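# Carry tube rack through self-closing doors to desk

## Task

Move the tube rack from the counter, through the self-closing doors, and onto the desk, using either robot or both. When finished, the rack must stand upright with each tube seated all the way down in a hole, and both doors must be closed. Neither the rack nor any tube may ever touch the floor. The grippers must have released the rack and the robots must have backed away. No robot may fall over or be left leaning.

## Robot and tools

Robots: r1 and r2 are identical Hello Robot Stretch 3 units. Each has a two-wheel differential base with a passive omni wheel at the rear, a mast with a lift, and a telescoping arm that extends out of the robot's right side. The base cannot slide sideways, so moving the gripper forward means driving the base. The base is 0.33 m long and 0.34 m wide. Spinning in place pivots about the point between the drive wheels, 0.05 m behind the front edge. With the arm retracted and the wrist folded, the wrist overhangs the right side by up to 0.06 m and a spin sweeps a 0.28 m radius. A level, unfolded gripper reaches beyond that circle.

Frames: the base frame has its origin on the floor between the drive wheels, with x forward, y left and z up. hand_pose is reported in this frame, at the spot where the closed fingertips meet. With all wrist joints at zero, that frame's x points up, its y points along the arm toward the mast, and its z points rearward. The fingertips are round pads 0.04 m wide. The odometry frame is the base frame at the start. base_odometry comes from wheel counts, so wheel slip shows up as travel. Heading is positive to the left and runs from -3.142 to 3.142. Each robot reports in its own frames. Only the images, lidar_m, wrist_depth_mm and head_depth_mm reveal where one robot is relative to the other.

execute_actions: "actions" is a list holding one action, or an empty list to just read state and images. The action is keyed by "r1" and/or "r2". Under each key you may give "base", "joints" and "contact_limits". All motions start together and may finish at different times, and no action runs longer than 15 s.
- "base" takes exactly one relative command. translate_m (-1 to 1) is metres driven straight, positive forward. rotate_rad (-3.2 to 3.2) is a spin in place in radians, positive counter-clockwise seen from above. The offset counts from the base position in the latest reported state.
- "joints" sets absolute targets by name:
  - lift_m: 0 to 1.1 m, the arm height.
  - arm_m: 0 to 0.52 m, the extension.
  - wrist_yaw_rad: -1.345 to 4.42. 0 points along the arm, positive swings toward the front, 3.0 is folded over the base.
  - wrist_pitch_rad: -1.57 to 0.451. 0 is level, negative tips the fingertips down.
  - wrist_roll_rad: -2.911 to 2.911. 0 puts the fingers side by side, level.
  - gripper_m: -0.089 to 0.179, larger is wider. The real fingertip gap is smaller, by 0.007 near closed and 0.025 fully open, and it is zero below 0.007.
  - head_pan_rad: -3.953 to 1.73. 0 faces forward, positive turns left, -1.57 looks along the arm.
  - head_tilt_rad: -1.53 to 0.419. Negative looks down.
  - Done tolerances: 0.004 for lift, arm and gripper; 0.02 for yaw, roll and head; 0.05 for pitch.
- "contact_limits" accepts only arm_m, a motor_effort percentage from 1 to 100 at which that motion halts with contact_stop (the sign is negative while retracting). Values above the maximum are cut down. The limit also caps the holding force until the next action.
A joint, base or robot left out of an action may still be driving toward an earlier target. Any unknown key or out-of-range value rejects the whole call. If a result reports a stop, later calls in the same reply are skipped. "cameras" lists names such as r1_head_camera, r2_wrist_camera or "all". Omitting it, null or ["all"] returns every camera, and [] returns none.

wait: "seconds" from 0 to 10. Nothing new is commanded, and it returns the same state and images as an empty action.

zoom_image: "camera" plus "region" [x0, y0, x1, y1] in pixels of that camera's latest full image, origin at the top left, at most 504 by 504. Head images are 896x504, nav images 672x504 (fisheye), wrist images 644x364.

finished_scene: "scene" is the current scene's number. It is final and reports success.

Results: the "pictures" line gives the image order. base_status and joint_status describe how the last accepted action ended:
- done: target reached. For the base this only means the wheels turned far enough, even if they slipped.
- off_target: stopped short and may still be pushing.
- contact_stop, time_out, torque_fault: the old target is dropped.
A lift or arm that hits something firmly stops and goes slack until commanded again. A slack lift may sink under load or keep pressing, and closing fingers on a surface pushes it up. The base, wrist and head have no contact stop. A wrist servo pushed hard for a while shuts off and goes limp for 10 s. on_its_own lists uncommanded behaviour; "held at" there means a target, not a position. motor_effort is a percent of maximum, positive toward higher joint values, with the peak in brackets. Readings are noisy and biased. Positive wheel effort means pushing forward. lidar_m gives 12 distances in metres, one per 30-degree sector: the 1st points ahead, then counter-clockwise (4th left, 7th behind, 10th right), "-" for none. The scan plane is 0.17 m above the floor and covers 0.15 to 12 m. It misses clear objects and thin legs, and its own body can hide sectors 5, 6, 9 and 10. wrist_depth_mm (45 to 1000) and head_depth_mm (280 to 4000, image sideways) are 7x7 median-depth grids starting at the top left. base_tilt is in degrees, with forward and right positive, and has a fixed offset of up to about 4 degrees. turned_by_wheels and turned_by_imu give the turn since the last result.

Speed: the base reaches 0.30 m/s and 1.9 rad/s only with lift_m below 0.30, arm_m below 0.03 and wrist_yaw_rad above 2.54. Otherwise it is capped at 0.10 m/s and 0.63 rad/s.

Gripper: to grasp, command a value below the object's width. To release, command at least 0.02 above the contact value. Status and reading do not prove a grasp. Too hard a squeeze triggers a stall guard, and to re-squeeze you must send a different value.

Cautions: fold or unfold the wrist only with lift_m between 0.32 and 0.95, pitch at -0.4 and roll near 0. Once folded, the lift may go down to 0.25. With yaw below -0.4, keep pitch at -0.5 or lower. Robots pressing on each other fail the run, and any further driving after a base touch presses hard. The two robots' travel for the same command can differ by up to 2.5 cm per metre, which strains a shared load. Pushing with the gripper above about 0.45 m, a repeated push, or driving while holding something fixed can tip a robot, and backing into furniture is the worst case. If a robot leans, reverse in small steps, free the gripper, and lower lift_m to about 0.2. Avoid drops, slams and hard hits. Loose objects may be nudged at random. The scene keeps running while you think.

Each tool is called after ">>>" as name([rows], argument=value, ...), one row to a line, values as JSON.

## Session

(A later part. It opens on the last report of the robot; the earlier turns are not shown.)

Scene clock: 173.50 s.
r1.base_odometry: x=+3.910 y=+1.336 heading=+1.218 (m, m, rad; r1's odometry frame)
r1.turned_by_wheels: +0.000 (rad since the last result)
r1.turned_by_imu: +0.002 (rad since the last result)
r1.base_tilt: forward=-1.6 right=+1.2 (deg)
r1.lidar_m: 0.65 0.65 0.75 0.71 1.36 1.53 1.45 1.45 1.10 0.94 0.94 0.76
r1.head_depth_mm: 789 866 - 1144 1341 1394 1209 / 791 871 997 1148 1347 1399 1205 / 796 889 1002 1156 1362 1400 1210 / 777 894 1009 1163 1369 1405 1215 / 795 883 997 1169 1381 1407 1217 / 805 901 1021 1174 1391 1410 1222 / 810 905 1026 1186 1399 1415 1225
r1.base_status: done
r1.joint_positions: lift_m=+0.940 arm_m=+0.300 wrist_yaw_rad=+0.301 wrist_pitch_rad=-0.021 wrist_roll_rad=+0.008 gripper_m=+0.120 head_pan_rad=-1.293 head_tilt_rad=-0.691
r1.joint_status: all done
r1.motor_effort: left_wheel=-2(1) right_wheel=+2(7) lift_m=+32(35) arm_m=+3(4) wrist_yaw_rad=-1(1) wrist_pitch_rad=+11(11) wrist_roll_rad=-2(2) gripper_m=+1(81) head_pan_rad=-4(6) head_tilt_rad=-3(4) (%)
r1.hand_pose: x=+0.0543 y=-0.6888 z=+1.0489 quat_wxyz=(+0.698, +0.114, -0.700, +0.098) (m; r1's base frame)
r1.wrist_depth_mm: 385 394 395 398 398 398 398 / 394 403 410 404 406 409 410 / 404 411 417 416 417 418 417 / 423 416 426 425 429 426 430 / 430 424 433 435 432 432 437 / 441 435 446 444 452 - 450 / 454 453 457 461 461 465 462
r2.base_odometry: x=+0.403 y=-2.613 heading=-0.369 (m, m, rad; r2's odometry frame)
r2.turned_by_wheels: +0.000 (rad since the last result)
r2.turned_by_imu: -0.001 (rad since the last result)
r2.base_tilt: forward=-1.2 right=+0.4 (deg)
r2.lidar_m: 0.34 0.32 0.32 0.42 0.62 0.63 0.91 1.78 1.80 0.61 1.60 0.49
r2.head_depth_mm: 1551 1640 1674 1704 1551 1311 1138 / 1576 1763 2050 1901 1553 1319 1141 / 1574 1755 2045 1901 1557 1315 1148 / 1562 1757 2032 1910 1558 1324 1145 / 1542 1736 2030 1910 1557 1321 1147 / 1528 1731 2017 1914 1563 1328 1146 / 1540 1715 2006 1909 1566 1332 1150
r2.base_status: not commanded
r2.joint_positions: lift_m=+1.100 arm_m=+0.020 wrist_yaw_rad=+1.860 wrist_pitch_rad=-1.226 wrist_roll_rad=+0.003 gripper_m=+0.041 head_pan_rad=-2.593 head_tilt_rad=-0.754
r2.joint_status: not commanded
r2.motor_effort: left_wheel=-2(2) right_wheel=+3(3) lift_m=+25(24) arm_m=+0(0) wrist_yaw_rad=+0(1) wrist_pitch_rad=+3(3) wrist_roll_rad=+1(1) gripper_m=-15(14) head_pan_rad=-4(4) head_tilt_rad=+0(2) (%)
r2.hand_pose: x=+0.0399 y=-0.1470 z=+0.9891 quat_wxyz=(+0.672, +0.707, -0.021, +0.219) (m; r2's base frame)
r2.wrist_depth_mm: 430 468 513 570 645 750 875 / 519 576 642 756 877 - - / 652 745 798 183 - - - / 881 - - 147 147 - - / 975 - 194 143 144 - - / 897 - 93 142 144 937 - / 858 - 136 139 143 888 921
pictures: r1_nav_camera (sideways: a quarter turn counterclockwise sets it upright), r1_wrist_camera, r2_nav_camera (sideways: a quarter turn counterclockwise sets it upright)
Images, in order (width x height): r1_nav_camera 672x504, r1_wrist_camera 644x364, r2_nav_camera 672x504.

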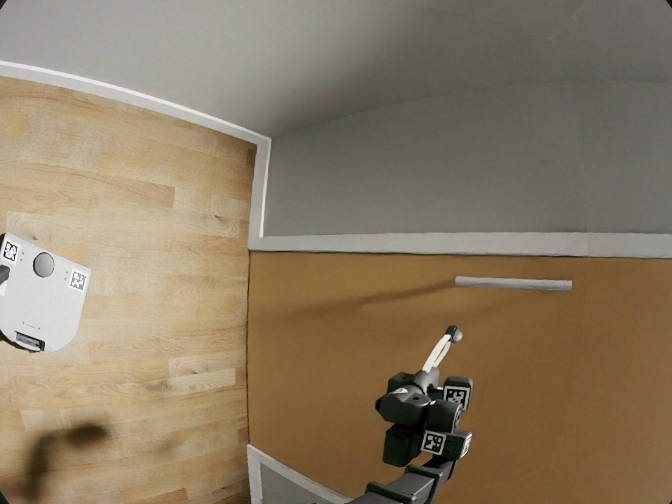

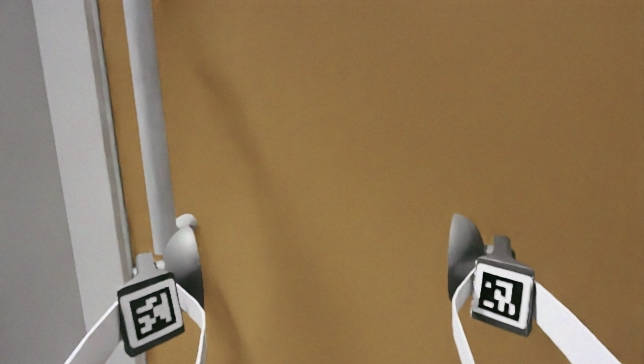

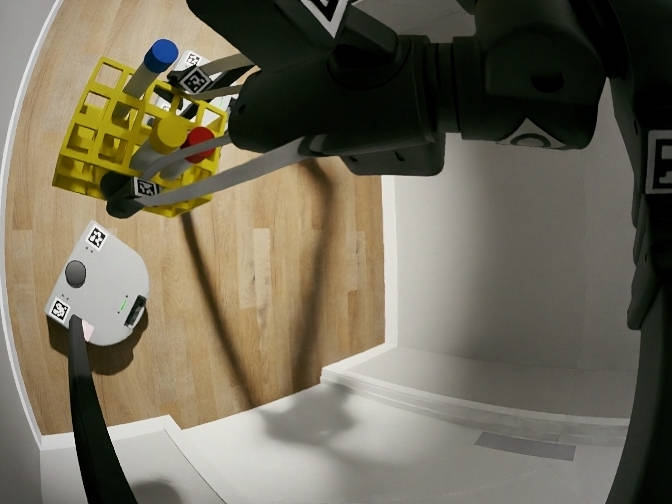

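>>> execute_actions([
  {"r1":{"base":{"translate_m":0.24},"joints":{"lift_m":1.03,"arm_m":0.34}},"r2":{"base":{"rotate_rad":-1.3},"joints":{"head_pan_rad":0}}},
], cameras=[])

>>> execute_actions([
  {"r1":{"joints":{"arm_m":0.478}}},
], cameras=["r1_wrist_camera","r2_nav_camera"])

Scene clock: 176.97 s.
r1.base_odometry: x=+3.993 y=+1.561 heading=+1.218 (m, m, rad; r1's odometry frame)
r1.turned_by_wheels: +0.000 (rad since the last result)
r1.turned_by_imu: +0.001 (rad since the last result)
r1.base_tilt: forward=-1.6 right=+1.2 (deg)
r1.lidar_m: 0.42 0.42 0.48 0.71 1.36 1.64 1.68 1.67 1.03 0.87 0.87 0.49
r1.head_depth_mm: 721 830 920 1054 1237 1377 1205 / 721 819 924 1063 1251 1397 1209 / 736 819 929 1065 1252 1390 1210 / 741 825 934 1077 1269 1397 1213 / 742 828 939 1086 1283 1403 1216 / 746 832 944 1092 1284 1385 1216 / 751 839 951 1072 1146 1156 1136
r1.base_status: done
r1.joint_positions: lift_m=+1.030 arm_m=+0.340 wrist_yaw_rad=+0.301 wrist_pitch_rad=-0.021 wrist_roll_rad=+0.008 gripper_m=+0.120 head_pan_rad=-1.293 head_tilt_rad=-0.691
r1.joint_status: all done
r1.motor_effort: left_wheel=-1(2) right_wheel=+2(9) lift_m=+32(35) arm_m=+2(3) wrist_yaw_rad=-1(1) wrist_pitch_rad=+10(10) wrist_roll_rad=-2(2) gripper_m=+1(1) head_pan_rad=-5(5) head_tilt_rad=-3(4) (%)
r1.hand_pose: x=+0.0543 y=-0.7288 z=+1.1389 quat_wxyz=(+0.698, +0.114, -0.700, +0.098) (m; r1's base frame)
r1.wrist_depth_mm: 299 298 287 300 299 300 299 / 304 304 294 308 308 306 308 / 312 312 301 312 314 314 315 / 322 318 312 322 319 322 323 / 325 327 316 330 326 328 332 / 336 337 324 337 302 - 341 / 342 349 339 346 344 349 348
r2.base_odometry: x=+0.403 y=-2.613 heading=-1.669 (m, m, rad; r2's odometry frame)
r2.turned_by_wheels: -1.300 (rad since the last result)
r2.turned_by_imu: -1.318 (rad since the last result)
r2.base_tilt: forward=-1.1 right=+0.4 (deg)
r2.lidar_m: 0.58 0.75 0.38 0.32 0.32 0.35 0.56 0.62 0.67 1.22 1.77 1.96
r2.head_depth_mm: 1636 1887 2183 1896 1556 1320 1139 / 1574 1806 2133 1914 1556 1324 1146 / 1522 1738 2030 1915 1558 1294 1141 / 1462 1667 1932 1911 1365 1212 1150 / 473 552 660 1748 1335 1241 1147 / 1347 1529 1769 1913 1563 1328 1151 / 1321 1487 1694 1864 1578 1332 1151
r2.base_status: done
r2.joint_positions: lift_m=+1.100 arm_m=+0.020 wrist_yaw_rad=+1.860 wrist_pitch_rad=-1.226 wrist_roll_rad=+0.003 gripper_m=+0.041 head_pan_rad=-0.007 head_tilt_rad=-0.754
r2.joint_status: all done
r2.motor_effort: left_wheel=+1(5) right_wheel=-3(7) lift_m=+25(24) arm_m=+0(0) wrist_yaw_rad=+0(0) wrist_pitch_rad=+3(3) wrist_roll_rad=+1(1) gripper_m=-15(15) head_pan_rad=+4(45) head_tilt_rad=+3(2) (%)
r2.hand_pose: x=+0.0399 y=-0.1470 z=+0.9891 quat_wxyz=(+0.672, +0.707, -0.021, +0.219) (m; r2's base frame)
r2.wrist_depth_mm: 570 818 - - - - - / 566 816 - - - - - / 566 814 - 183 - - - / 564 814 - 147 147 - - / 562 810 195 144 145 - - / 575 790 93 141 144 - - / 559 736 137 140 143 - -
pictures: none
No camera images: the call's "cameras" was empty. Leave "cameras" out to get every camera's image.

Scene clock: 179.23 s.
r1.base_odometry: x=+3.993 y=+1.561 heading=+1.218 (m, m, rad; r1's odometry frame)
r1.turned_by_wheels: +0.000 (rad since the last result)
r1.turned_by_imu: +0.001 (rad since the last result)
r1.base_tilt: forward=-1.6 right=+1.1 (deg)
r1.lidar_m: 0.42 0.42 0.48 0.71 1.36 1.64 1.68 1.68 1.03 0.87 0.87 0.49
r1.head_depth_mm: 716 803 921 1055 1245 1379 1210 / 723 817 923 1060 1250 1391 1209 / 735 821 925 1065 1261 1391 1209 / 739 825 933 1077 1268 1400 1214 / 742 829 940 1083 1278 1402 1217 / 748 834 943 1090 1286 1385 1222 / 751 838 951 1071 1145 1154 1145
r1.base_status: not commanded
r1.joint_positions: lift_m=+1.030 arm_m=+0.478 wrist_yaw_rad=+0.301 wrist_pitch_rad=-0.021 wrist_roll_rad=+0.008 gripper_m=+0.120 head_pan_rad=-1.293 head_tilt_rad=-0.691
r1.joint_status: all done
r1.motor_effort: left_wheel=-2(2) right_wheel=+2(2) lift_m=+32(31) arm_m=+2(2) wrist_yaw_rad=+0(1) wrist_pitch_rad=+10(10) wrist_roll_rad=-1(1) gripper_m=+0(1) head_pan_rad=-4(4) head_tilt_rad=-3(3) (%)
r1.hand_pose: x=+0.0543 y=-0.8668 z=+1.1389 quat_wxyz=(+0.698, +0.114, -0.700, +0.098) (m; r1's base frame)
r1.wrist_depth_mm: 163 164 177 108 177 177 177 / 167 167 181 111 181 181 181 / 171 170 185 114 185 185 186 / 185 174 189 117 189 190 190 / 191 179 193 121 193 193 195 / 195 182 198 125 199 - 200 / 201 190 203 130 205 205 205
r2.base_odometry: x=+0.403 y=-2.613 heading=-1.669 (m, m, rad; r2's odometry frame)
r2.turned_by_wheels: +0.000 (rad since the last result)
r2.turned_by_imu: +0.000 (rad since the last result)
r2.base_tilt: forward=-1.2 right=+0.4 (deg)
r2.lidar_m: 0.58 0.74 0.38 0.32 0.32 0.35 0.56 0.62 0.67 1.22 1.77 1.96
r2.head_depth_mm: 1626 1888 2180 1890 1554 1317 1143 / 1575 1807 2128 1901 1564 1319 1147 / 1515 1734 2027 1912 1561 1295 1146 / 1458 1666 1927 1899 1369 1208 1148 / 473 551 659 1748 1336 1240 1149 / 1346 1538 1760 1919 1569 1327 1153 / 1319 1485 1690 1862 1576 1325 1153
r2.base_status: not commanded
r2.joint_positions: lift_m=+1.100 arm_m=+0.020 wrist_yaw_rad=+1.860 wrist_pitch_rad=-1.226 wrist_roll_rad=+0.003 gripper_m=+0.041 head_pan_rad=-0.007 head_tilt_rad=-0.754
r2.joint_status: not commanded
r2.motor_effort: left_wheel=+1(2) right_wheel=-3(3) lift_m=+24(25) arm_m=+0(0) wrist_yaw_rad=+0(0) wrist_pitch_rad=+3(3) wrist_roll_rad=+1(1) gripper_m=-15(14) head_pan_rad=+3(4) head_tilt_rad=+2(1) (%)
r2.hand_pose: x=+0.0399 y=-0.1470 z=+0.9891 quat_wxyz=(+0.672, +0.707, -0.021, +0.219) (m; r2's base frame)
r2.wrist_depth_mm: 569 811 - - - - - / 566 814 - - - - - / 567 812 - 184 - - - / 561 804 - 147 147 - - / 562 815 194 144 145 - - / 568 800 93 142 144 - - / 551 753 136 139 144 - -
pictures: r1_wrist_camera, r2_nav_camera (sideways: a quarter turn counterclockwise sets it upright)
Images, in order (width x height): r1_wrist_camera 644x364, r2_nav_camera 672x504.

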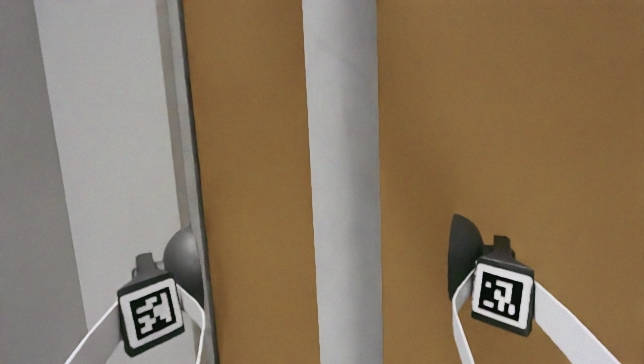

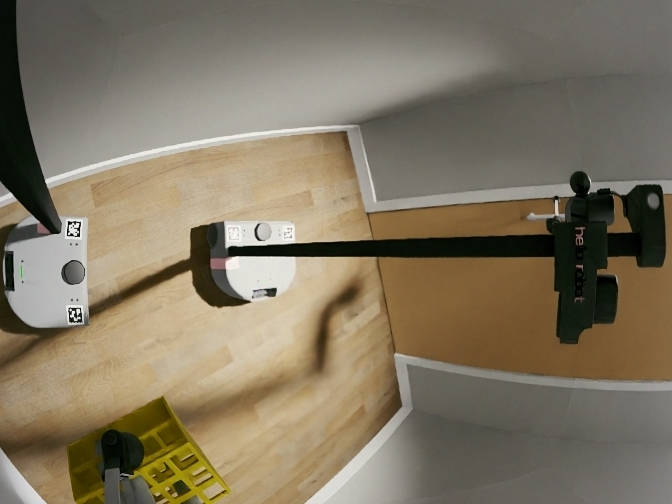

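>>> execute_actions([
  {"r1":{"base":{"translate_m":-0.006},"joints":{"arm_m":0.482,"gripper_m":-0.03}}},
], cameras=[])

>>> execute_actions([
  {"r1":{"base":{"translate_m":-0.054},"joints":{"arm_m":0.374,"wrist_yaw_rad":0.33}}},
], cameras=[])

>>> execute_actions([
  {"r1":{"base":{"translate_m":-0.106},"joints":{"arm_m":0.269,"wrist_yaw_rad":0.48}}},
], cameras=[])

>>> execute_actions([
  {"r1":{"base":{"translate_m":-0.119},"joints":{"arm_m":0.179,"wrist_yaw_rad":0.63}}},
], cameras=["r1_wrist_camera","r2_nav_camera"])

Scene clock: 181.50 s.
r1.base_odometry: x=+3.991 y=+1.555 heading=+1.218 (m, m, rad; r1's odometry frame)
r1.turned_by_wheels: +0.000 (rad since the last result)
r1.turned_by_imu: +0.000 (rad since the last result)
r1.base_tilt: forward=-1.6 right=+1.2 (deg)
r1.lidar_m: 0.43 0.43 0.49 0.70 1.35 1.64 1.67 1.67 1.03 0.87 0.88 0.50
r1.head_depth_mm: 711 804 921 1061 1244 1383 1202 / 724 818 927 1066 1256 1392 1204 / 737 821 930 1057 1264 1394 1209 / 742 826 939 1075 1272 1403 1210 / 744 831 944 1086 1281 1411 1220 / 751 835 947 1089 1293 1384 1221 / 754 841 952 1078 1162 1169 1148
r1.base_status: done
r1.joint_positions: lift_m=+1.030 arm_m=+0.482 wrist_yaw_rad=+0.298 wrist_pitch_rad=-0.022 wrist_roll_rad=+0.008 gripper_m=-0.029 head_pan_rad=-1.293 head_tilt_rad=-0.691
r1.joint_status: all done
r1.motor_effort: left_wheel=-2(2) right_wheel=+7(8) lift_m=+33(32) arm_m=+2(2) wrist_yaw_rad=+1(1) wrist_pitch_rad=+11(11) wrist_roll_rad=-1(1) gripper_m=-19(94) head_pan_rad=-5(6) head_tilt_rad=-3(3) (%)
r1.hand_pose: x=+0.0536 y=-0.8710 z=+1.1388 quat_wxyz=(+0.698, +0.113, -0.700, +0.097) (m; r1's base frame)
r1.wrist_depth_mm: 161 162 174 107 175 175 175 / 164 166 178 109 179 180 179 / 167 169 183 112 183 184 184 / 172 173 187 115 187 188 189 / 178 178 191 117 192 192 193 / 192 181 196 119 196 198 198 / 198 186 202 123 203 203 204
r2.base_odometry: x=+0.403 y=-2.613 heading=-1.669 (m, m, rad; r2's odometry frame)
r2.turned_by_wheels: +0.000 (rad since the last result)
r2.turned_by_imu: +0.000 (rad since the last result)
r2.base_tilt: forward=-1.1 right=+0.4 (deg)
r2.lidar_m: 0.58 0.75 0.38 0.32 0.32 0.35 0.56 0.62 0.67 1.22 1.78 1.97
r2.head_depth_mm: 1640 1893 2190 1895 1554 1314 1143 / 1569 1814 2119 1907 1564 1321 1144 / 1513 1735 2031 1914 1554 1292 1143 / 1461 1665 1928 1911 1335 1213 1148 / 473 550 659 1755 1445 1241 1151 / 1361 1546 1772 1921 1569 1323 1150 / 1317 1484 1704 1861 1570 1331 1147
r2.base_status: not commanded
r2.joint_positions: lift_m=+1.100 arm_m=+0.020 wrist_yaw_rad=+1.860 wrist_pitch_rad=-1.226 wrist_roll_rad=+0.003 gripper_m=+0.041 head_pan_rad=-0.007 head_tilt_rad=-0.754
r2.joint_status: not commanded
r2.motor_effort: left_wheel=+1(1) right_wheel=-3(2) lift_m=+24(24) arm_m=+0(0) wrist_yaw_rad=+1(0) wrist_pitch_rad=+3(3) wrist_roll_rad=+0(1) gripper_m=-14(15) head_pan_rad=+5(4) head_tilt_rad=+1(1) (%)
r2.hand_pose: x=+0.0399 y=-0.1470 z=+0.9891 quat_wxyz=(+0.672, +0.707, -0.021, +0.219) (m; r2's base frame)
r2.wrist_depth_mm: 568 818 - - - - - / 566 835 - - - - - / 559 818 - 183 - - - / 567 811 - 147 147 - - / 557 796 195 144 145 - - / 577 816 93 142 144 - - / 549 752 136 139 143 - -
pictures: none
No camera images: the call's "cameras" was empty. Leave "cameras" out to get every camera's image.

Scene clock: 183.53 s.
r1.base_odometry: x=+3.972 y=+1.505 heading=+1.218 (m, m, rad; r1's odometry frame)
r1.turned_by_wheels: +0.000 (rad since the last result)
r1.turned_by_imu: +0.001 (rad since the last result)
r1.base_tilt: forward=-1.5 right=+1.1 (deg)
r1.lidar_m: 0.48 0.48 0.55 0.70 1.34 1.62 1.62 1.62 0.96 0.77 0.88 0.56
r1.head_depth_mm: 602 682 818 945 1122 1331 1205 / 642 717 811 936 1109 1310 1211 / 749 828 933 1048 1207 1344 1211 / 753 843 952 1096 1298 1403 1210 / 759 846 959 1106 1305 1405 1220 / 761 850 961 1115 1311 1407 1222 / 764 853 969 1120 1253 1309 1203
r1.base_status: done
r1.joint_positions: lift_m=+1.030 arm_m=+0.374 wrist_yaw_rad=+0.331 wrist_pitch_rad=-0.022 wrist_roll_rad=+0.006 gripper_m=-0.029 head_pan_rad=-1.293 head_tilt_rad=-0.692
r1.joint_status: all done
r1.motor_effort: left_wheel=-1(13) right_wheel=+2(37) lift_m=+32(33) arm_m=-5(9) wrist_yaw_rad=-1(29) wrist_pitch_rad=+10(12) wrist_roll_rad=-1(2) gripper_m=-18(21) head_pan_rad=-5(6) head_tilt_rad=-3(3) (%)
r1.hand_pose: x=+0.0616 y=-0.7612 z=+1.1386 quat_wxyz=(+0.697, +0.125, -0.698, +0.108) (m; r1's base frame)
r1.wrist_depth_mm: 287 276 174 109 183 187 192 / 295 282 177 112 186 192 197 / 301 298 181 115 191 197 202 / 309 305 185 118 196 201 207 / 315 316 190 120 201 206 212 / 327 322 193 122 207 211 219 / 335 331 200 128 211 218 224
r2.base_odometry: x=+0.403 y=-2.613 heading=-1.669 (m, m, rad; r2's odometry frame)
r2.turned_by_wheels: +0.000 (rad since the last result)
r2.turned_by_imu: +0.000 (rad since the last result)
r2.base_tilt: forward=-1.2 right=+0.4 (deg)
r2.lidar_m: 0.58 0.75 0.39 0.32 0.32 0.35 0.56 0.62 0.67 1.22 1.77 1.95
r2.head_depth_mm: 1619 1874 2187 1897 1553 1321 1141 / 1535 1770 2095 1895 1563 1318 1142 / 1445 1673 1955 1905 1480 1235 1146 / 475 555 1740 1797 1301 1214 1146 / 1313 1480 1706 1893 1561 1273 1151 / 1313 1523 1765 1914 1567 1331 1155 / 1319 1485 1700 1861 1570 1334 1154
r2.base_status: not commanded
r2.joint_positions: lift_m=+1.100 arm_m=+0.020 wrist_yaw_rad=+1.860 wrist_pitch_rad=-1.226 wrist_roll_rad=+0.003 gripper_m=+0.041 head_pan_rad=-0.007 head_tilt_rad=-0.754
r2.joint_status: not commanded
r2.motor_effort: left_wheel=+1(1) right_wheel=-3(3) lift_m=+25(24) arm_m=+0(0) wrist_yaw_rad=+0(0) wrist_pitch_rad=+3(3) wrist_roll_rad=+1(1) gripper_m=-15(15) head_pan_rad=+3(3) head_tilt_rad=+1(1) (%)
r2.hand_pose: x=+0.0399 y=-0.1470 z=+0.9891 quat_wxyz=(+0.672, +0.707, -0.021, +0.219) (m; r2's base frame)
r2.wrist_depth_mm: 567 811 - - - - - / 570 814 - - - - - / 565 814 - 183 - - - / 568 807 - 147 147 - - / 564 801 195 144 144 - - / 574 814 93 142 144 - - / 556 750 136 139 143 - -
pictures: none
No camera images: the call's "cameras" was empty. Leave "cameras" out to get every camera's image.

Scene clock: 186.37 s.
r1.base_odometry: x=+3.935 y=+1.405 heading=+1.218 (m, m, rad; r1's odometry frame)
r1.turned_by_wheels: +0.000 (rad since the last result)
r1.turned_by_imu: -0.032 (rad since the last result)
r1.base_tilt: forward=-1.5 right=+1.2 (deg)
r1.lidar_m: 0.57 0.57 0.65 0.70 1.30 1.56 1.53 1.52 0.94 0.66 0.65 0.69
r1.head_depth_mm: 556 - 744 858 1028 1290 1206 / 513 605 710 823 982 1216 1208 / 538 610 685 791 941 1148 1211 / 769 845 953 1141 1323 1375 1215 / 771 870 990 1136 1347 1399 1213 / 783 873 990 1142 1347 1408 1223 / 785 874 990 1145 1353 1415 1225
r1.base_status: done
r1.joint_positions: lift_m=+1.030 arm_m=+0.269 wrist_yaw_rad=+0.543 wrist_pitch_rad=-0.023 wrist_roll_rad=+0.006 gripper_m=-0.029 head_pan_rad=-1.294 head_tilt_rad=-0.692
r1.joint_status: wrist_yaw_rad off_target (ended at +0.543, target +0.480); the others done
r1.on_its_own: wrist_yaw_rad is held at +0.539, not at your +0.480, by its stall guard, which is not easing now
r1.motor_effort: left_wheel=+1(23) right_wheel=-6(27) lift_m=+32(31) arm_m=-2(10) wrist_yaw_rad=-3(33) wrist_pitch_rad=+11(14) wrist_roll_rad=+0(1) gripper_m=-19(21) head_pan_rad=-5(5) head_tilt_rad=-3(3) (%)
r1.hand_pose: x=+0.1107 y=-0.6330 z=+1.1383 quat_wxyz=(+0.682, +0.198, -0.681, +0.181) (m; r1's base frame)
r1.wrist_depth_mm: 495 467 175 109 181 184 188 / 507 478 178 112 186 189 193 / 519 495 183 115 189 194 197 / 543 507 187 118 194 198 202 / 557 517 191 120 199 204 208 / 570 536 195 122 205 209 213 / 595 555 203 126 210 215 220
r2.base_odometry: x=+0.403 y=-2.613 heading=-1.669 (m, m, rad; r2's odometry frame)
r2.turned_by_wheels: +0.000 (rad since the last result)
r2.turned_by_imu: +0.000 (rad since the last result)
r2.base_tilt: forward=-1.1 right=+0.4 (deg)
r2.lidar_m: 0.59 0.75 0.39 0.32 0.32 0.35 0.56 0.62 0.67 1.22 1.78 1.91
r2.head_depth_mm: 1609 1881 2200 1899 1553 1320 1139 / 484 1689 2036 1896 1553 1264 1146 / 1260 1445 649 1747 1297 1215 1147 / 1257 1427 1647 1844 1491 1236 1149 / 1163 1344 1613 1799 1563 1325 1144 / 1423 1566 1778 1919 1578 1325 1153 / 1322 1487 1688 1865 1577 1333 1153
r2.base_status: not commanded
r2.joint_positions: lift_m=+1.100 arm_m=+0.020 wrist_yaw_rad=+1.860 wrist_pitch_rad=-1.226 wrist_roll_rad=+0.003 gripper_m=+0.041 head_pan_rad=-0.007 head_tilt_rad=-0.754
r2.joint_status: not commanded
r2.motor_effort: left_wheel=+1(1) right_wheel=-2(3) lift_m=+24(24) arm_m=+0(0) wrist_yaw_rad=+0(1) wrist_pitch_rad=+3(3) wrist_roll_rad=+1(1) gripper_m=-13(15) head_pan_rad=+3(3) head_tilt_rad=+1(1) (%)
r2.hand_pose: x=+0.0399 y=-0.1470 z=+0.9891 quat_wxyz=(+0.672, +0.707, -0.021, +0.219) (m; r2's base frame)
r2.wrist_depth_mm: 567 819 - - - - - / 568 812 - - - - - / 559 816 - 183 - - - / 555 814 - 147 147 - - / 563 809 194 144 144 - - / 569 803 93 142 144 - - / 561 747 136 139 143 - -
pictures: none
No camera images: the call's "cameras" was empty. Leave "cameras" out to get every camera's image.

Scene clock: 188.57 s.
r1.base_odometry: x=+3.894 y=+1.294 heading=+1.218 (m, m, rad; r1's odometry frame)
r1.turned_by_wheels: +0.000 (rad since the last result)
r1.turned_by_imu: +0.001 (rad since the last result)
r1.base_tilt: forward=-1.5 right=+1.2 (deg)
r1.lidar_m: 0.69 0.69 0.77 0.71 1.31 1.49 1.41 1.41 0.95 0.58 0.54 0.82
r1.head_depth_mm: 499 - - 796 971 1241 1203 / 488 - 642 743 894 1119 1209 / 420 472 541 697 826 1015 1187 / 454 509 570 654 771 948 1171 / 452 516 993 1169 1411 1412 1216 / 805 898 1030 1187 1405 1410 1217 / 816 916 1033 1192 1410 1417 1221
r1.base_status: done
r1.joint_positions: lift_m=+1.030 arm_m=+0.179 wrist_yaw_rad=+0.659 wrist_pitch_rad=-0.025 wrist_roll_rad=+0.006 gripper_m=-0.029 head_pan_rad=-1.294 head_tilt_rad=-0.692
r1.joint_status: wrist_yaw_rad off_target (ended at +0.659, target +0.630); the others done
r1.on_its_own: wrist_yaw_rad is at rest, and its effort (-22) is outside its rest range (-12 to +12)
r1.motor_effort: left_wheel=+4(8) right_wheel=-16(16) lift_m=+32(32) arm_m=-2(8) wrist_yaw_rad=-22(30) wrist_pitch_rad=+12(12) wrist_roll_rad=-1(1) gripper_m=-20(21) head_pan_rad=-4(5) head_tilt_rad=-3(3) (%)
r1.hand_pose: x=+0.1351 y=-0.5262 z=+1.1380 quat_wxyz=(+0.670, +0.238, -0.668, +0.220) (m; r1's base frame)
r1.wrist_depth_mm: 686 662 172 109 182 188 193 / 713 677 177 112 187 193 198 / 713 704 181 115 191 196 202 / 711 730 186 117 197 202 208 / 708 740 189 119 200 208 215 / 707 769 192 121 206 213 220 / 710 810 201 127 212 219 226
r2.base_odometry: x=+0.403 y=-2.613 heading=-1.669 (m, m, rad; r2's odometry frame)
r2.turned_by_wheels: +0.000 (rad since the last result)
r2.turned_by_imu: +0.000 (rad since the last result)
r2.base_tilt: forward=-1.1 right=+0.4 (deg)
r2.lidar_m: 0.71 0.74 0.38 0.32 0.32 0.35 0.56 0.62 0.67 1.22 1.77 0.61
r2.head_depth_mm: 1459 568 651 1835 1547 1286 1141 / 1382 1619 1953 1784 1267 1220 1143 / 1235 1424 1683 1848 1399 1238 1144 / 1096 1268 1464 1738 1566 1322 1151 / - 3088 2351 1914 1567 1330 1146 / - 1568 1768 1920 1559 1334 1147 / 1318 1478 1691 1875 1565 1326 1152
r2.base_status: not commanded
r2.joint_positions: lift_m=+1.100 arm_m=+0.020 wrist_yaw_rad=+1.860 wrist_pitch_rad=-1.226 wrist_roll_rad=+0.003 gripper_m=+0.041 head_pan_rad=-0.007 head_tilt_rad=-0.754
r2.joint_status: not commanded
r2.motor_effort: left_wheel=+1(1) right_wheel=-3(3) lift_m=+24(24) arm_m=+0(0) wrist_yaw_rad=+1(1) wrist_pitch_rad=+3(3) wrist_roll_rad=+1(1) gripper_m=-15(14) head_pan_rad=+3(3) head_tilt_rad=+1(2) (%)
r2.hand_pose: x=+0.0399 y=-0.1470 z=+0.9891 quat_wxyz=(+0.672, +0.707, -0.021, +0.219) (m; r2's base frame)
r2.wrist_depth_mm: 566 826 - - - - - / 563 823 - - - - - / 559 804 - 184 - - - / 562 808 - 147 147 - - / 561 797 194 144 145 - - / 571 810 93 142 144 - - / 561 741 136 139 143 - -
pictures: r1_wrist_camera, r2_nav_camera (sideways: a quarter turn counterclockwise sets it upright)
Images, in order (width x height): r1_wrist_camera 644x364, r2_nav_camera 672x504.

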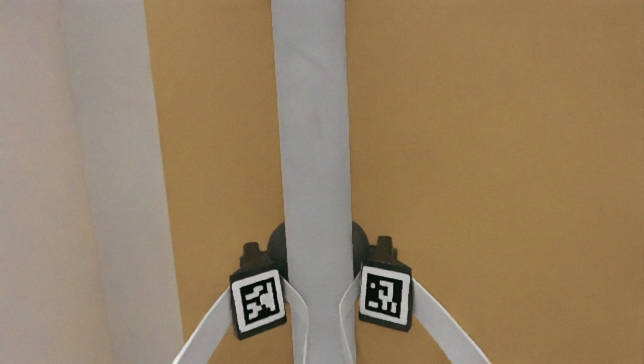

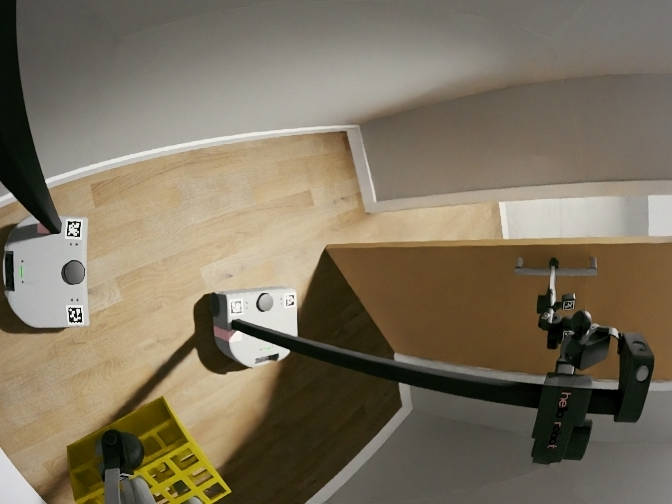

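>>> execute_actions([
  {"r1":{"base":{"translate_m":-0.14},"joints":{"arm_m":0.105,"wrist_yaw_rad":0.83}}},
], cameras=[])

>>> execute_actions([
  {"r1":{"base":{"translate_m":-0.165},"joints":{"arm_m":0.055,"wrist_yaw_rad":1.0}},"r2":{"base":{"translate_m":0.15}}},
], cameras=[])

>>> execute_actions([
  {"r1":{"base":{"translate_m":-0.19},"joints":{"arm_m":0.035,"wrist_yaw_rad":1.17}},"r2":{"base":{"translate_m":0.19}}},
], cameras=[])

>>> execute_actions([
  {"r1":{"base":{"translate_m":-0.17},"joints":{"arm_m":0.04,"wrist_yaw_rad":1.28}},"r2":{"base":{"translate_m":0.2}}},
], cameras=["r2_head_camera","r2_nav_camera"])

Scene clock: 191.43 s.
r1.base_odometry: x=+3.846 y=+1.162 heading=+1.219 (m, m, rad; r1's odometry frame)
r1.turned_by_wheels: +0.000 (rad since the last result)
r1.turned_by_imu: -0.060 (rad since the last result)
r1.base_tilt: forward=-1.5 right=+1.2 (deg)
r1.lidar_m: 0.81 0.81 0.74 1.23 1.30 1.39 1.30 1.29 1.25 0.54 0.44 1.01
r1.head_depth_mm: 513 638 - 902 1071 1332 1206 / 472 - - 773 908 1165 1210 / 443 481 - 657 785 975 1171 / 406 371 428 592 695 838 1052 / 380 408 476 538 621 740 1012 / 362 397 440 511 1390 1408 1219 / 346 397 1048 1215 1434 1416 1222
r1.base_status: done
r1.joint_positions: lift_m=+1.030 arm_m=+0.105 wrist_yaw_rad=+0.849 wrist_pitch_rad=-0.025 wrist_roll_rad=+0.006 gripper_m=-0.029 head_pan_rad=-1.294 head_tilt_rad=-0.692
r1.joint_status: all done
r1.on_its_own: wrist_yaw_rad is at rest, and its effort (-14) is outside its rest range (-12 to +12)
r1.motor_effort: left_wheel=+2(33) right_wheel=-9(25) lift_m=+32(32) arm_m=-3(10) wrist_yaw_rad=-14(48) wrist_pitch_rad=+12(13) wrist_roll_rad=-1(1) gripper_m=-19(24) head_pan_rad=-4(5) head_tilt_rad=-3(3) (%)
r1.hand_pose: x=+0.1703 y=-0.4192 z=+1.1379 quat_wxyz=(+0.646, +0.300, -0.642, +0.282) (m; r1's base frame)
r1.wrist_depth_mm: 741 819 171 109 186 193 202 / 739 830 175 112 189 198 207 / 757 860 179 114 194 202 211 / 747 863 183 117 199 208 218 / 752 907 188 119 205 214 224 / 753 917 190 121 210 218 231 / 751 896 199 128 214 227 236
r2.base_odometry: x=+0.403 y=-2.613 heading=-1.669 (m, m, rad; r2's odometry frame)
r2.turned_by_wheels: +0.000 (rad since the last result)
r2.turned_by_imu: +0.000 (rad since the last result)
r2.base_tilt: forward=-1.2 right=+0.4 (deg)
r2.lidar_m: 1.11 0.74 0.39 0.32 0.32 0.35 0.56 0.62 0.67 1.22 1.77 0.66
r2.head_depth_mm: 1449 1841 2182 1901 1259 1200 1141 / 1205 1458 1815 1908 1366 1235 1141 / 996 1195 1423 1744 1553 1320 1147 / - 3100 2272 1799 1558 1328 1149 / - 3419 2470 1925 1567 1326 1148 / - 1566 1768 1911 1561 1326 1151 / 1318 1484 1696 1868 1569 1332 1153
r2.base_status: not commanded
r2.joint_positions: lift_m=+1.100 arm_m=+0.020 wrist_yaw_rad=+1.860 wrist_pitch_rad=-1.226 wrist_roll_rad=+0.003 gripper_m=+0.041 head_pan_rad=-0.007 head_tilt_rad=-0.754
r2.joint_status: not commanded
r2.motor_effort: left_wheel=+1(1) right_wheel=-2(3) lift_m=+24(24) arm_m=+0(0) wrist_yaw_rad=+0(0) wrist_pitch_rad=+3(3) wrist_roll_rad=+1(1) gripper_m=-15(15) head_pan_rad=+2(4) head_tilt_rad=+1(0) (%)
r2.hand_pose: x=+0.0399 y=-0.1470 z=+0.9891 quat_wxyz=(+0.672, +0.707, -0.021, +0.219) (m; r2's base frame)
r2.wrist_depth_mm: 570 813 - - - - - / 564 812 - - - - - / 566 821 - 184 - - - / 569 800 - 147 147 - - / 561 806 195 144 144 - - / 576 797 93 142 144 - - / 558 749 136 139 143 - -
pictures: none
No camera images: the call's "cameras" was empty. Leave "cameras" out to get every camera's image.

Scene clock: 194.57 s.
r1.base_odometry: x=+3.789 y=+1.007 heading=+1.219 (m, m, rad; r1's odometry frame)
r1.turned_by_wheels: +0.000 (rad since the last result)
r1.turned_by_imu: -0.092 (rad since the last result)
r1.base_tilt: forward=-1.5 right=+1.2 (deg)
r1.lidar_m: 0.96 0.94 0.66 1.19 1.24 1.27 1.18 1.15 1.22 0.60 0.37 0.39
r1.head_depth_mm: 690 841 1022 - 1569 1384 1205 / 579 - - - 1321 1363 1205 / 498 - - - 911 1143 1209 / 437 475 - 629 723 865 1072 / 389 423 413 413 600 694 822 / - 300 354 440 513 583 740 / 318 343 371 407 454 1359 1223
r1.base_status: done
r1.joint_positions: lift_m=+1.030 arm_m=+0.055 wrist_yaw_rad=+1.009 wrist_pitch_rad=-0.025 wrist_roll_rad=+0.006 gripper_m=-0.029 head_pan_rad=-1.294 head_tilt_rad=-0.693
r1.joint_status: all done
r1.motor_effort: left_wheel=+1(33) right_wheel=-5(17) lift_m=+31(32) arm_m=-3(12) wrist_yaw_rad=-7(57) wrist_pitch_rad=+12(12) wrist_roll_rad=-1(1) gripper_m=-19(25) head_pan_rad=-5(5) head_tilt_rad=-3(3) (%)
r1.hand_pose: x=+0.1948 y=-0.3365 z=+1.1379 quat_wxyz=(+0.622, +0.351, -0.616, +0.333) (m; r1's base frame)
r1.wrist_depth_mm: 810 161 168 109 194 210 229 / 834 165 172 111 199 215 235 / 823 169 175 114 203 221 242 / 824 914 180 118 208 227 249 / 828 924 182 120 214 233 256 / 838 949 183 122 225 239 264 / 843 977 193 128 224 248 272
r2.base_odometry: x=+0.388 y=-2.762 heading=-1.669 (m, m, rad; r2's odometry frame)
r2.turned_by_wheels: +0.000 (rad since the last result)
r2.turned_by_imu: +0.000 (rad since the last result)
r2.base_tilt: forward=-1.1 right=+0.4 (deg)
r2.lidar_m: 0.88 0.86 0.45 0.37 0.37 0.41 0.65 0.76 0.92 1.35 0.60 0.62
r2.head_depth_mm: 768 1318 2006 1911 1558 1176 1102 / - 874 1036 1518 1557 1323 1144 / - 3430 2450 1851 1483 1319 1145 / - 3400 2459 1917 1566 1322 1151 / - 3460 2453 1917 1562 1327 1153 / - 1459 1628 1801 1575 1327 1149 / 1199 1347 1533 1763 1569 1329 1152
r2.base_status: done
r2.joint_positions: lift_m=+1.100 arm_m=+0.020 wrist_yaw_rad=+1.860 wrist_pitch_rad=-1.226 wrist_roll_rad=+0.003 gripper_m=+0.041 head_pan_rad=-0.007 head_tilt_rad=-0.754
r2.joint_status: not commanded
r2.motor_effort: left_wheel=+1(5) right_wheel=-2(4) lift_m=+24(24) arm_m=+0(0) wrist_yaw_rad=+0(1) wrist_pitch_rad=+3(3) wrist_roll_rad=+1(1) gripper_m=-14(14) head_pan_rad=+4(3) head_tilt_rad=+0(1) (%)
r2.hand_pose: x=+0.0399 y=-0.1470 z=+0.9891 quat_wxyz=(+0.672, +0.707, -0.021, +0.219) (m; r2's base frame)
r2.wrist_depth_mm: 623 914 - - - - - / 618 921 - - - - 581 / 629 898 - 183 - - - / 625 895 - 147 147 - - / 622 892 195 144 144 - - / 634 881 93 142 144 - - / 624 838 137 139 143 - -
pictures: none
No camera images: the call's "cameras" was empty. Leave "cameras" out to get every camera's image.

Scene clock: 197.70 s.
r1.base_odometry: x=+3.723 y=+0.829 heading=+1.219 (m, m, rad; r1's odometry frame)
r1.turned_by_wheels: +0.000 (rad since the last result)
r1.turned_by_imu: -0.115 (rad since the last result)
r1.base_tilt: forward=-1.5 right=+1.2 (deg)
r1.lidar_m: 1.15 0.63 0.64 1.16 1.14 1.13 1.07 1.01 1.03 0.97 0.34 0.32
r1.head_depth_mm: 1113 1250 1433 1593 - 1393 1202 / 1077 1179 - - - 1397 1207 / 886 - - - 1539 1395 1212 / 635 674 - - 965 1177 1190 / 494 532 577 618 693 772 865 / 410 439 310 373 510 573 630 / - 345 364 402 423 464 1156
r1.base_status: done
r1.joint_positions: lift_m=+1.030 arm_m=+0.036 wrist_yaw_rad=+1.082 wrist_pitch_rad=-0.024 wrist_roll_rad=+0.006 gripper_m=-0.029 head_pan_rad=-1.294 head_tilt_rad=-0.693
r1.joint_status: wrist_yaw_rad off_target (ended at +1.082, target +1.170); the others done
r1.on_its_own: wrist_yaw_rad is held at +1.104, not at your +1.170, by its stall guard, which is still easing
r1.motor_effort: left_wheel=-2(40) right_wheel=+0(30) lift_m=+31(31) arm_m=-6(13) wrist_yaw_rad=+17(69) wrist_pitch_rad=+11(13) wrist_roll_rad=-1(1) gripper_m=-20(27) head_pan_rad=-4(5) head_tilt_rad=-3(2) (%)
r1.hand_pose: x=+0.2042 y=-0.3007 z=+1.1383 quat_wxyz=(+0.609, +0.372, -0.603, +0.356) (m; r1's base frame)
r1.wrist_depth_mm: 932 145 163 110 220 267 342 / 939 147 166 112 226 274 352 / 963 149 169 115 230 282 366 / - 151 172 117 236 291 382 / - 156 174 120 247 301 395 / - 160 172 122 263 310 410 / - 164 185 127 252 329 429
r2.base_odometry: x=+0.370 y=-2.952 heading=-1.669 (m, m, rad; r2's odometry frame)
r2.turned_by_wheels: +0.000 (rad since the last result)
r2.turned_by_imu: +0.001 (rad since the last result)
r2.base_tilt: forward=-1.2 right=+0.4 (deg)
r2.lidar_m: 1.29 1.01 0.52 0.43 0.43 0.48 0.76 0.93 1.13 1.67 0.61 0.70
r2.head_depth_mm: 3948 3234 1811 1447 1212 1258 1143 / - 3394 2449 1897 1567 1322 1143 / - 3442 2445 1898 1562 1323 1146 / - 3428 2458 1909 1562 1325 1148 / - 3472 2469 1921 1572 1327 1147 / - 3284 1480 1663 1574 1327 1155 / 1050 1178 1346 1559 1577 1327 1153
r2.base_status: done
r2.joint_positions: lift_m=+1.100 arm_m=+0.020 wrist_yaw_rad=+1.860 wrist_pitch_rad=-1.226 wrist_roll_rad=+0.003 gripper_m=+0.041 head_pan_rad=-0.007 head_tilt_rad=-0.754
r2.joint_status: not commanded
r2.motor_effort: left_wheel=+1(6) right_wheel=-1(6) lift_m=+25(24) arm_m=+0(0) wrist_yaw_rad=+0(1) wrist_pitch_rad=+3(3) wrist_roll_rad=+1(1) gripper_m=-15(14) head_pan_rad=+3(3) head_tilt_rad=+1(1) (%)
r2.hand_pose: x=+0.0399 y=-0.1470 z=+0.9891 quat_wxyz=(+0.672, +0.707, -0.021, +0.219) (m; r2's base frame)
r2.wrist_depth_mm: 701 - - - - - - / 705 - - - - - - / 691 - - 183 - - - / 701 - - 147 147 - - / 698 - 195 144 144 956 974 / 711 - 93 142 144 - - / 688 932 136 139 143 - -
pictures: none
No camera images: the call's "cameras" was empty. Leave "cameras" out to get every camera's image.

Scene clock: 205.00 s.
r1.base_odometry: x=+3.665 y=+0.670 heading=+1.219 (m, m, rad; r1's odometry frame)
r1.turned_by_wheels: +0.000 (rad since the last result)
r1.turned_by_imu: -0.291 (rad since the last result)
r1.base_tilt: forward=-1.5 right=+1.2 (deg)
r1.lidar_m: 1.39 0.66 1.18 1.22 1.07 1.02 1.09 0.92 0.92 1.01 0.28 0.28
r1.head_depth_mm: 1044 1126 1227 1294 - 1391 1207 / 1162 - - - 1571 1395 1207 / 1293 - - - 1569 1395 1208 / 1258 1357 - - 1655 1401 1214 / 1188 1310 1480 1705 1669 1404 1194 / 1130 1194 317 400 723 640 542 / 729 615 524 447 386 392 1174
r1.base_status: done
r1.joint_positions: lift_m=+1.030 arm_m=+0.041 wrist_yaw_rad=+1.068 wrist_pitch_rad=-0.020 wrist_roll_rad=+0.006 gripper_m=-0.029 head_pan_rad=-1.294 head_tilt_rad=-0.693
r1.joint_status: wrist_yaw_rad off_target (ended at +1.068, target +1.280); the others done
r1.on_its_own: wrist_yaw_rad is held at +1.084, not at your +1.280, by its stall guard, which is not easing now
r1.motor_effort: left_wheel=+0(31) right_wheel=-14(24) lift_m=+32(31) arm_m=-8(10) wrist_yaw_rad=+12(78) wrist_pitch_rad=+10(11) wrist_roll_rad=-1(1) gripper_m=-20(32) head_pan_rad=-5(5) head_tilt_rad=-2(2) (%)
r1.hand_pose: x=+0.2027 y=-0.3089 z=+1.1391 quat_wxyz=(+0.611, +0.367, -0.606, +0.353) (m; r1's base frame)
r1.wrist_depth_mm: 107 125 166 114 471 891 852 / 107 127 167 117 480 918 897 / 108 127 169 120 489 953 910 / 108 128 170 123 496 950 920 / 109 129 171 126 587 - 949 / 110 129 165 127 728 - 950 / 110 130 170 132 536 - -
r2.base_odometry: x=+0.350 y=-3.151 heading=-1.669 (m, m, rad; r2's odometry frame)
r2.turned_by_wheels: +0.000 (rad since the last result)
r2.turned_by_imu: +0.000 (rad since the last result)
r2.base_tilt: forward=-1.1 right=+0.4 (deg)
r2.lidar_m: 4.34 1.09 0.60 0.50 0.50 0.55 0.88 1.12 1.34 0.66 0.70 0.84
r2.head_depth_mm: 3855 3407 2334 1788 1556 1322 1146 / - 3423 2437 1898 1566 1325 1144 / - 3442 2456 1895 1565 1320 1147 / - 3434 2454 1910 1553 1321 1146 / 3952 3448 2462 1900 1565 1323 1148 / 3826 3427 2375 1481 1529 1327 1152 / 3569 1008 1135 1325 1497 1326 1156
r2.base_status: done
r2.joint_positions: lift_m=+1.100 arm_m=+0.020 wrist_yaw_rad=+1.860 wrist_pitch_rad=-1.226 wrist_roll_rad=+0.003 gripper_m=+0.041 head_pan_rad=-0.007 head_tilt_rad=-0.754
r2.joint_status: not commanded
r2.motor_effort: left_wheel=+0(5) right_wheel=-1(4) lift_m=+25(25) arm_m=+0(0) wrist_yaw_rad=+1(0) wrist_pitch_rad=+3(3) wrist_roll_rad=+1(1) gripper_m=-15(15) head_pan_rad=+3(4) head_tilt_rad=+2(2) (%)
r2.hand_pose: x=+0.0399 y=-0.1470 z=+0.9891 quat_wxyz=(+0.672, +0.707, -0.021, +0.219) (m; r2's base frame)
r2.wrist_depth_mm: 784 - - - - - 804 / 778 - - - - - 756 / 782 - - 183 - - 701 / 778 - - 147 147 - - / 779 - 194 144 144 - - / 775 - 93 142 144 932 - / 783 - 136 139 143 908 913
pictures: r2_head_camera (sideways: a quarter turn clockwise sets it upright), r2_nav_camera (sideways: a quarter turn counterclockwise sets it upright)
Images, in order (width x height): r2_head_camera 896x504, r2_nav_camera 672x504.

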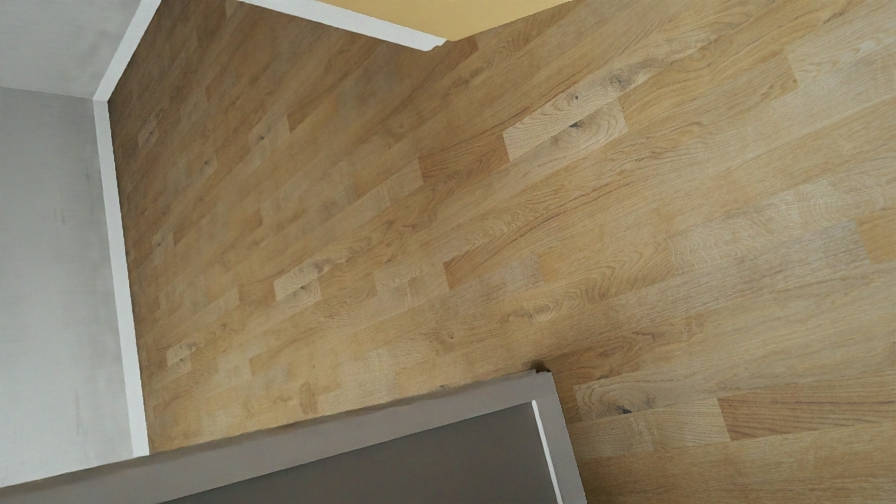

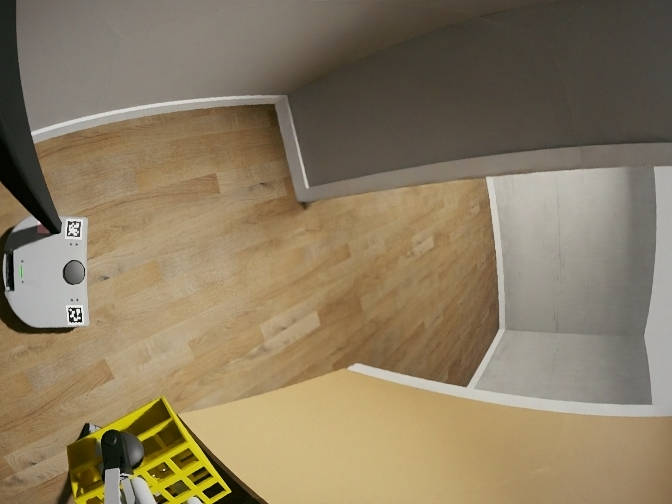

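>>> execute_actions([
  {"r1":{"joints":{"arm_m":0.05,"head_tilt_rad":-1.2,"head_pan_rad":-0.9}},"r2":{"base":{"translate_m":1.0},"joints":{"head_pan_rad":1.0,"head_tilt_rad":-0.4}}},
], cameras=[])

>>> execute_actions([
  {"r2":{"base":{"translate_m":0.3}}},
], cameras=["r2_head_camera","r2_nav_camera","r1_nav_camera","r1_wrist_camera"])

Scene clock: 216.50 s.
r1.base_odometry: x=+3.665 y=+0.670 heading=+1.219 (m, m, rad; r1's odometry frame)
r1.turned_by_wheels: +0.000 (rad since the last result)
r1.turned_by_imu: +0.003 (rad since the last result)
r1.base_tilt: forward=-1.6 right=+1.2 (deg)
r1.lidar_m: 1.16 1.19 1.18 1.23 1.07 1.02 1.09 0.92 0.91 1.01 0.28 0.28
r1.head_depth_mm: 1465 1599 1468 1359 1253 1178 1108 / 365 1592 1475 1366 1267 1204 - / 368 1537 1467 1367 1275 1223 - / 357 427 516 746 1248 1198 - / 293 345 1443 1383 1289 1197 1120 / 1794 1639 1484 1389 1283 1202 1130 / 1810 1653 1365 1391 1296 1205 1131
r1.base_status: not commanded
r1.joint_positions: lift_m=+1.030 arm_m=+0.050 wrist_yaw_rad=+1.092 wrist_pitch_rad=-0.021 wrist_roll_rad=+0.006 gripper_m=-0.029 head_pan_rad=-0.907 head_tilt_rad=-1.185
r1.joint_status: all done
r1.on_its_own: wrist_yaw_rad is held at +1.084, not at your +1.280, by its stall guard, which is not easing now
r1.motor_effort: left_wheel=+1(1) right_wheel=-8(14) lift_m=+32(32) arm_m=+2(8) wrist_yaw_rad=-7(11) wrist_pitch_rad=+11(10) wrist_roll_rad=-1(1) gripper_m=-17(20) head_pan_rad=+4(42) head_tilt_rad=-5(27) (%)
r1.hand_pose: x=+0.2055 y=-0.3124 z=+1.1388 quat_wxyz=(+0.607, +0.375, -0.602, +0.360) (m; r1's base frame)
r1.wrist_depth_mm: 112 130 170 113 441 868 857 / 112 131 172 115 448 897 867 / 113 132 173 119 460 915 878 / 113 133 175 122 469 919 906 / 114 134 176 124 487 967 911 / 114 134 163 126 660 - 963 / 115 135 188 131 479 - 972
r2.base_odometry: x=+0.252 y=-4.146 heading=-1.669 (m, m, rad; r2's odometry frame)
r2.turned_by_wheels: +0.000 (rad since the last result)
r2.turned_by_imu: +0.004 (rad since the last result)
r2.base_tilt: forward=-1.1 right=+0.4 (deg)
r2.lidar_m: 3.41 3.39 0.34 0.33 0.83 0.92 1.49 0.84 0.62 0.59 0.62 2.56
r2.head_depth_mm: 3075 3288 3474 3326 2265 1710 1365 / 3306 3554 3782 3368 2261 1712 1373 / 3530 3759 - 3362 2263 1708 1369 / 3438 3714 - 3289 2259 1705 1373 / 3080 3270 3387 3389 2181 1601 1264 / 299 315 333 353 377 394 429 / - - 291 307 330 357 389
r2.base_status: done
r2.joint_positions: lift_m=+1.100 arm_m=+0.020 wrist_yaw_rad=+1.860 wrist_pitch_rad=-1.226 wrist_roll_rad=+0.003 gripper_m=+0.041 head_pan_rad=+0.993 head_tilt_rad=-0.409
r2.joint_status: all done
r2.motor_effort: left_wheel=+0(4) right_wheel=-1(6) lift_m=+24(24) arm_m=+0(1) wrist_yaw_rad=+0(1) wrist_pitch_rad=+3(3) wrist_roll_rad=+1(1) gripper_m=-15(14) head_pan_rad=+3(40) head_tilt_rad=+4(18) (%)
r2.hand_pose: x=+0.0399 y=-0.1470 z=+0.9891 quat_wxyz=(+0.672, +0.707, -0.021, +0.219) (m; r2's base frame)
r2.wrist_depth_mm: - - - - - - - / 547 - - - - - - / 529 823 - 184 - - 707 / 813 896 - 147 147 - 649 / - - 194 144 144 867 605 / - - 93 142 144 791 565 / - - 136 139 144 695 536
pictures: none
No camera images: the call's "cameras" was empty. Leave "cameras" out to get every camera's image.

Scene clock: 220.90 s.
r1.base_odometry: x=+3.665 y=+0.670 heading=+1.219 (m, m, rad; r1's odometry frame)
r1.turned_by_wheels: +0.000 (rad since the last result)
r1.turned_by_imu: +0.001 (rad since the last result)
r1.base_tilt: forward=-1.6 right=+1.1 (deg)
r1.lidar_m: 1.39 1.19 1.18 1.22 1.07 1.02 1.09 0.92 0.91 1.00 0.28 0.28
r1.head_depth_mm: 1469 1601 1467 1362 1262 1181 1106 / 364 1597 1475 1370 1264 1205 - / 368 1542 1466 1370 1274 1217 - / 357 427 516 745 1250 1199 - / 293 345 1445 1380 1283 1195 1122 / 1786 1553 1503 1390 1285 1198 1125 / 1827 1484 1514 1397 1295 1203 1133
r1.base_status: not commanded
r1.joint_positions: lift_m=+1.030 arm_m=+0.050 wrist_yaw_rad=+1.092 wrist_pitch_rad=-0.021 wrist_roll_rad=+0.006 gripper_m=-0.029 head_pan_rad=-0.907 head_tilt_rad=-1.185
r1.joint_status: not commanded
r1.on_its_own: wrist_yaw_rad is held at +1.084, not at your +1.280, by its stall guard, which is not easing now
r1.motor_effort: left_wheel=+1(1) right_wheel=-8(8) lift_m=+32(32) arm_m=+2(2) wrist_yaw_rad=-6(6) wrist_pitch_rad=+10(10) wrist_roll_rad=-1(1) gripper_m=-17(17) head_pan_rad=+5(4) head_tilt_rad=-5(6) (%)
r1.hand_pose: x=+0.2055 y=-0.3124 z=+1.1388 quat_wxyz=(+0.607, +0.375, -0.602, +0.360) (m; r1's base frame)
r1.wrist_depth_mm: 111 130 171 113 437 883 860 / 112 131 171 116 450 900 873 / 113 132 173 119 458 918 883 / 113 133 175 122 472 939 915 / 114 134 176 124 484 948 922 / 115 134 163 126 658 - 948 / 115 135 188 130 476 - 976
r2.base_odometry: x=+0.223 y=-4.444 heading=-1.669 (m, m, rad; r2's odometry frame)
r2.turned_by_wheels: +0.000 (rad since the last result)
r2.turned_by_imu: +0.001 (rad since the last result)
r2.base_tilt: forward=-1.1 right=+0.4 (deg)
r2.lidar_m: 3.12 3.10 2.87 2.22 0.41 1.03 1.67 0.84 0.62 0.60 0.63 2.45
r2.head_depth_mm: 2814 2982 3161 3263 2273 1711 1368 / 3012 3215 3410 3357 2278 1713 1371 / 3245 3479 3709 3378 2263 1704 1377 / 3466 3719 3979 3368 2267 1704 1373 / 3197 3366 3611 3122 2267 1719 1374 / 2852 3035 3184 3223 2262 1706 1366 / 2589 2755 2813 2967 2268 1712 1373
r2.base_status: done
r2.joint_positions: lift_m=+1.100 arm_m=+0.020 wrist_yaw_rad=+1.860 wrist_pitch_rad=-1.226 wrist_roll_rad=+0.003 gripper_m=+0.041 head_pan_rad=+0.993 head_tilt_rad=-0.409
r2.joint_status: not commanded
r2.motor_effort: left_wheel=+0(4) right_wheel=+0(5) lift_m=+24(25) arm_m=+0(0) wrist_yaw_rad=+1(0) wrist_pitch_rad=+3(3) wrist_roll_rad=+1(1) gripper_m=-15(15) head_pan_rad=+3(4) head_tilt_rad=+3(3) (%)
r2.hand_pose: x=+0.0399 y=-0.1470 z=+0.9891 quat_wxyz=(+0.672, +0.707, -0.021, +0.219) (m; r2's base frame)
r2.wrist_depth_mm: - - - - - - - / - - - - - - - / - - - 184 - - - / - - - 147 147 - - / - - 195 144 144 - - / 648 943 93 142 144 838 596 / - - 136 139 144 704 549
pictures: r1_nav_camera (sideways: a quarter turn counterclockwise sets it upright), r1_wrist_camera, r2_head_camera (sideways: a quarter turn clockwise sets it upright), r2_nav_camera (sideways: a quarter turn counterclockwise sets it upright)
Images, in order (width x height): r1_nav_camera 672x504, r1_wrist_camera 644x364, r2_head_camera 896x504, r2_nav_camera 672x504.

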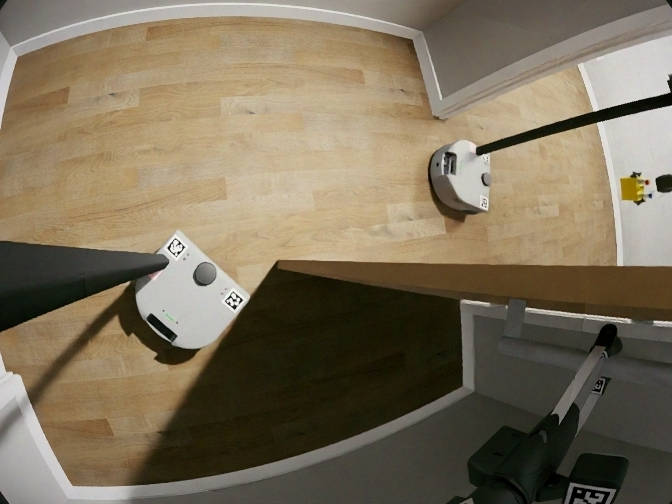

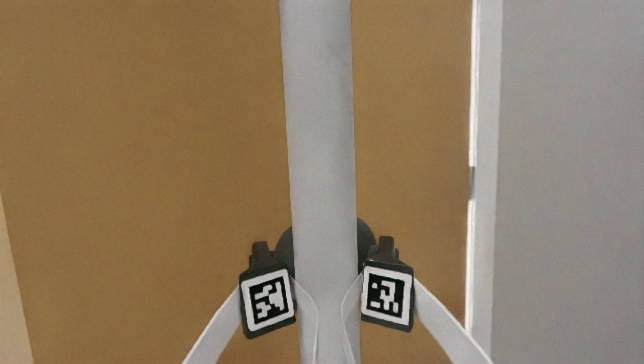

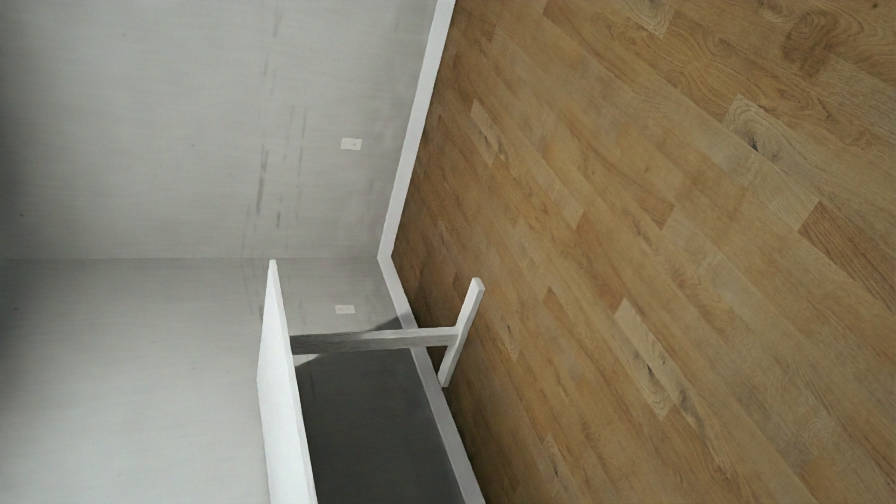

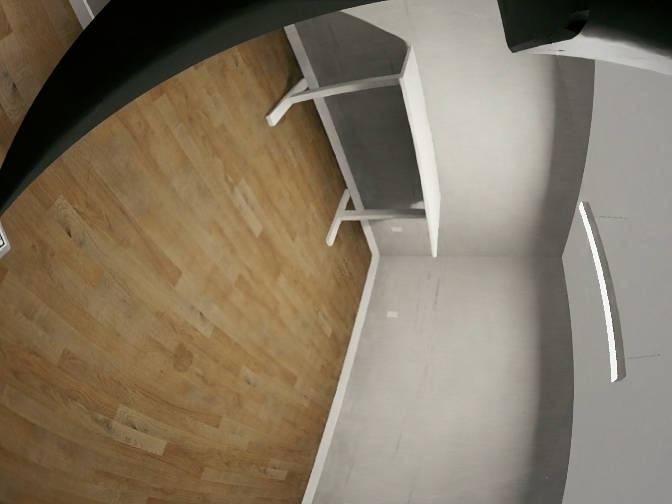

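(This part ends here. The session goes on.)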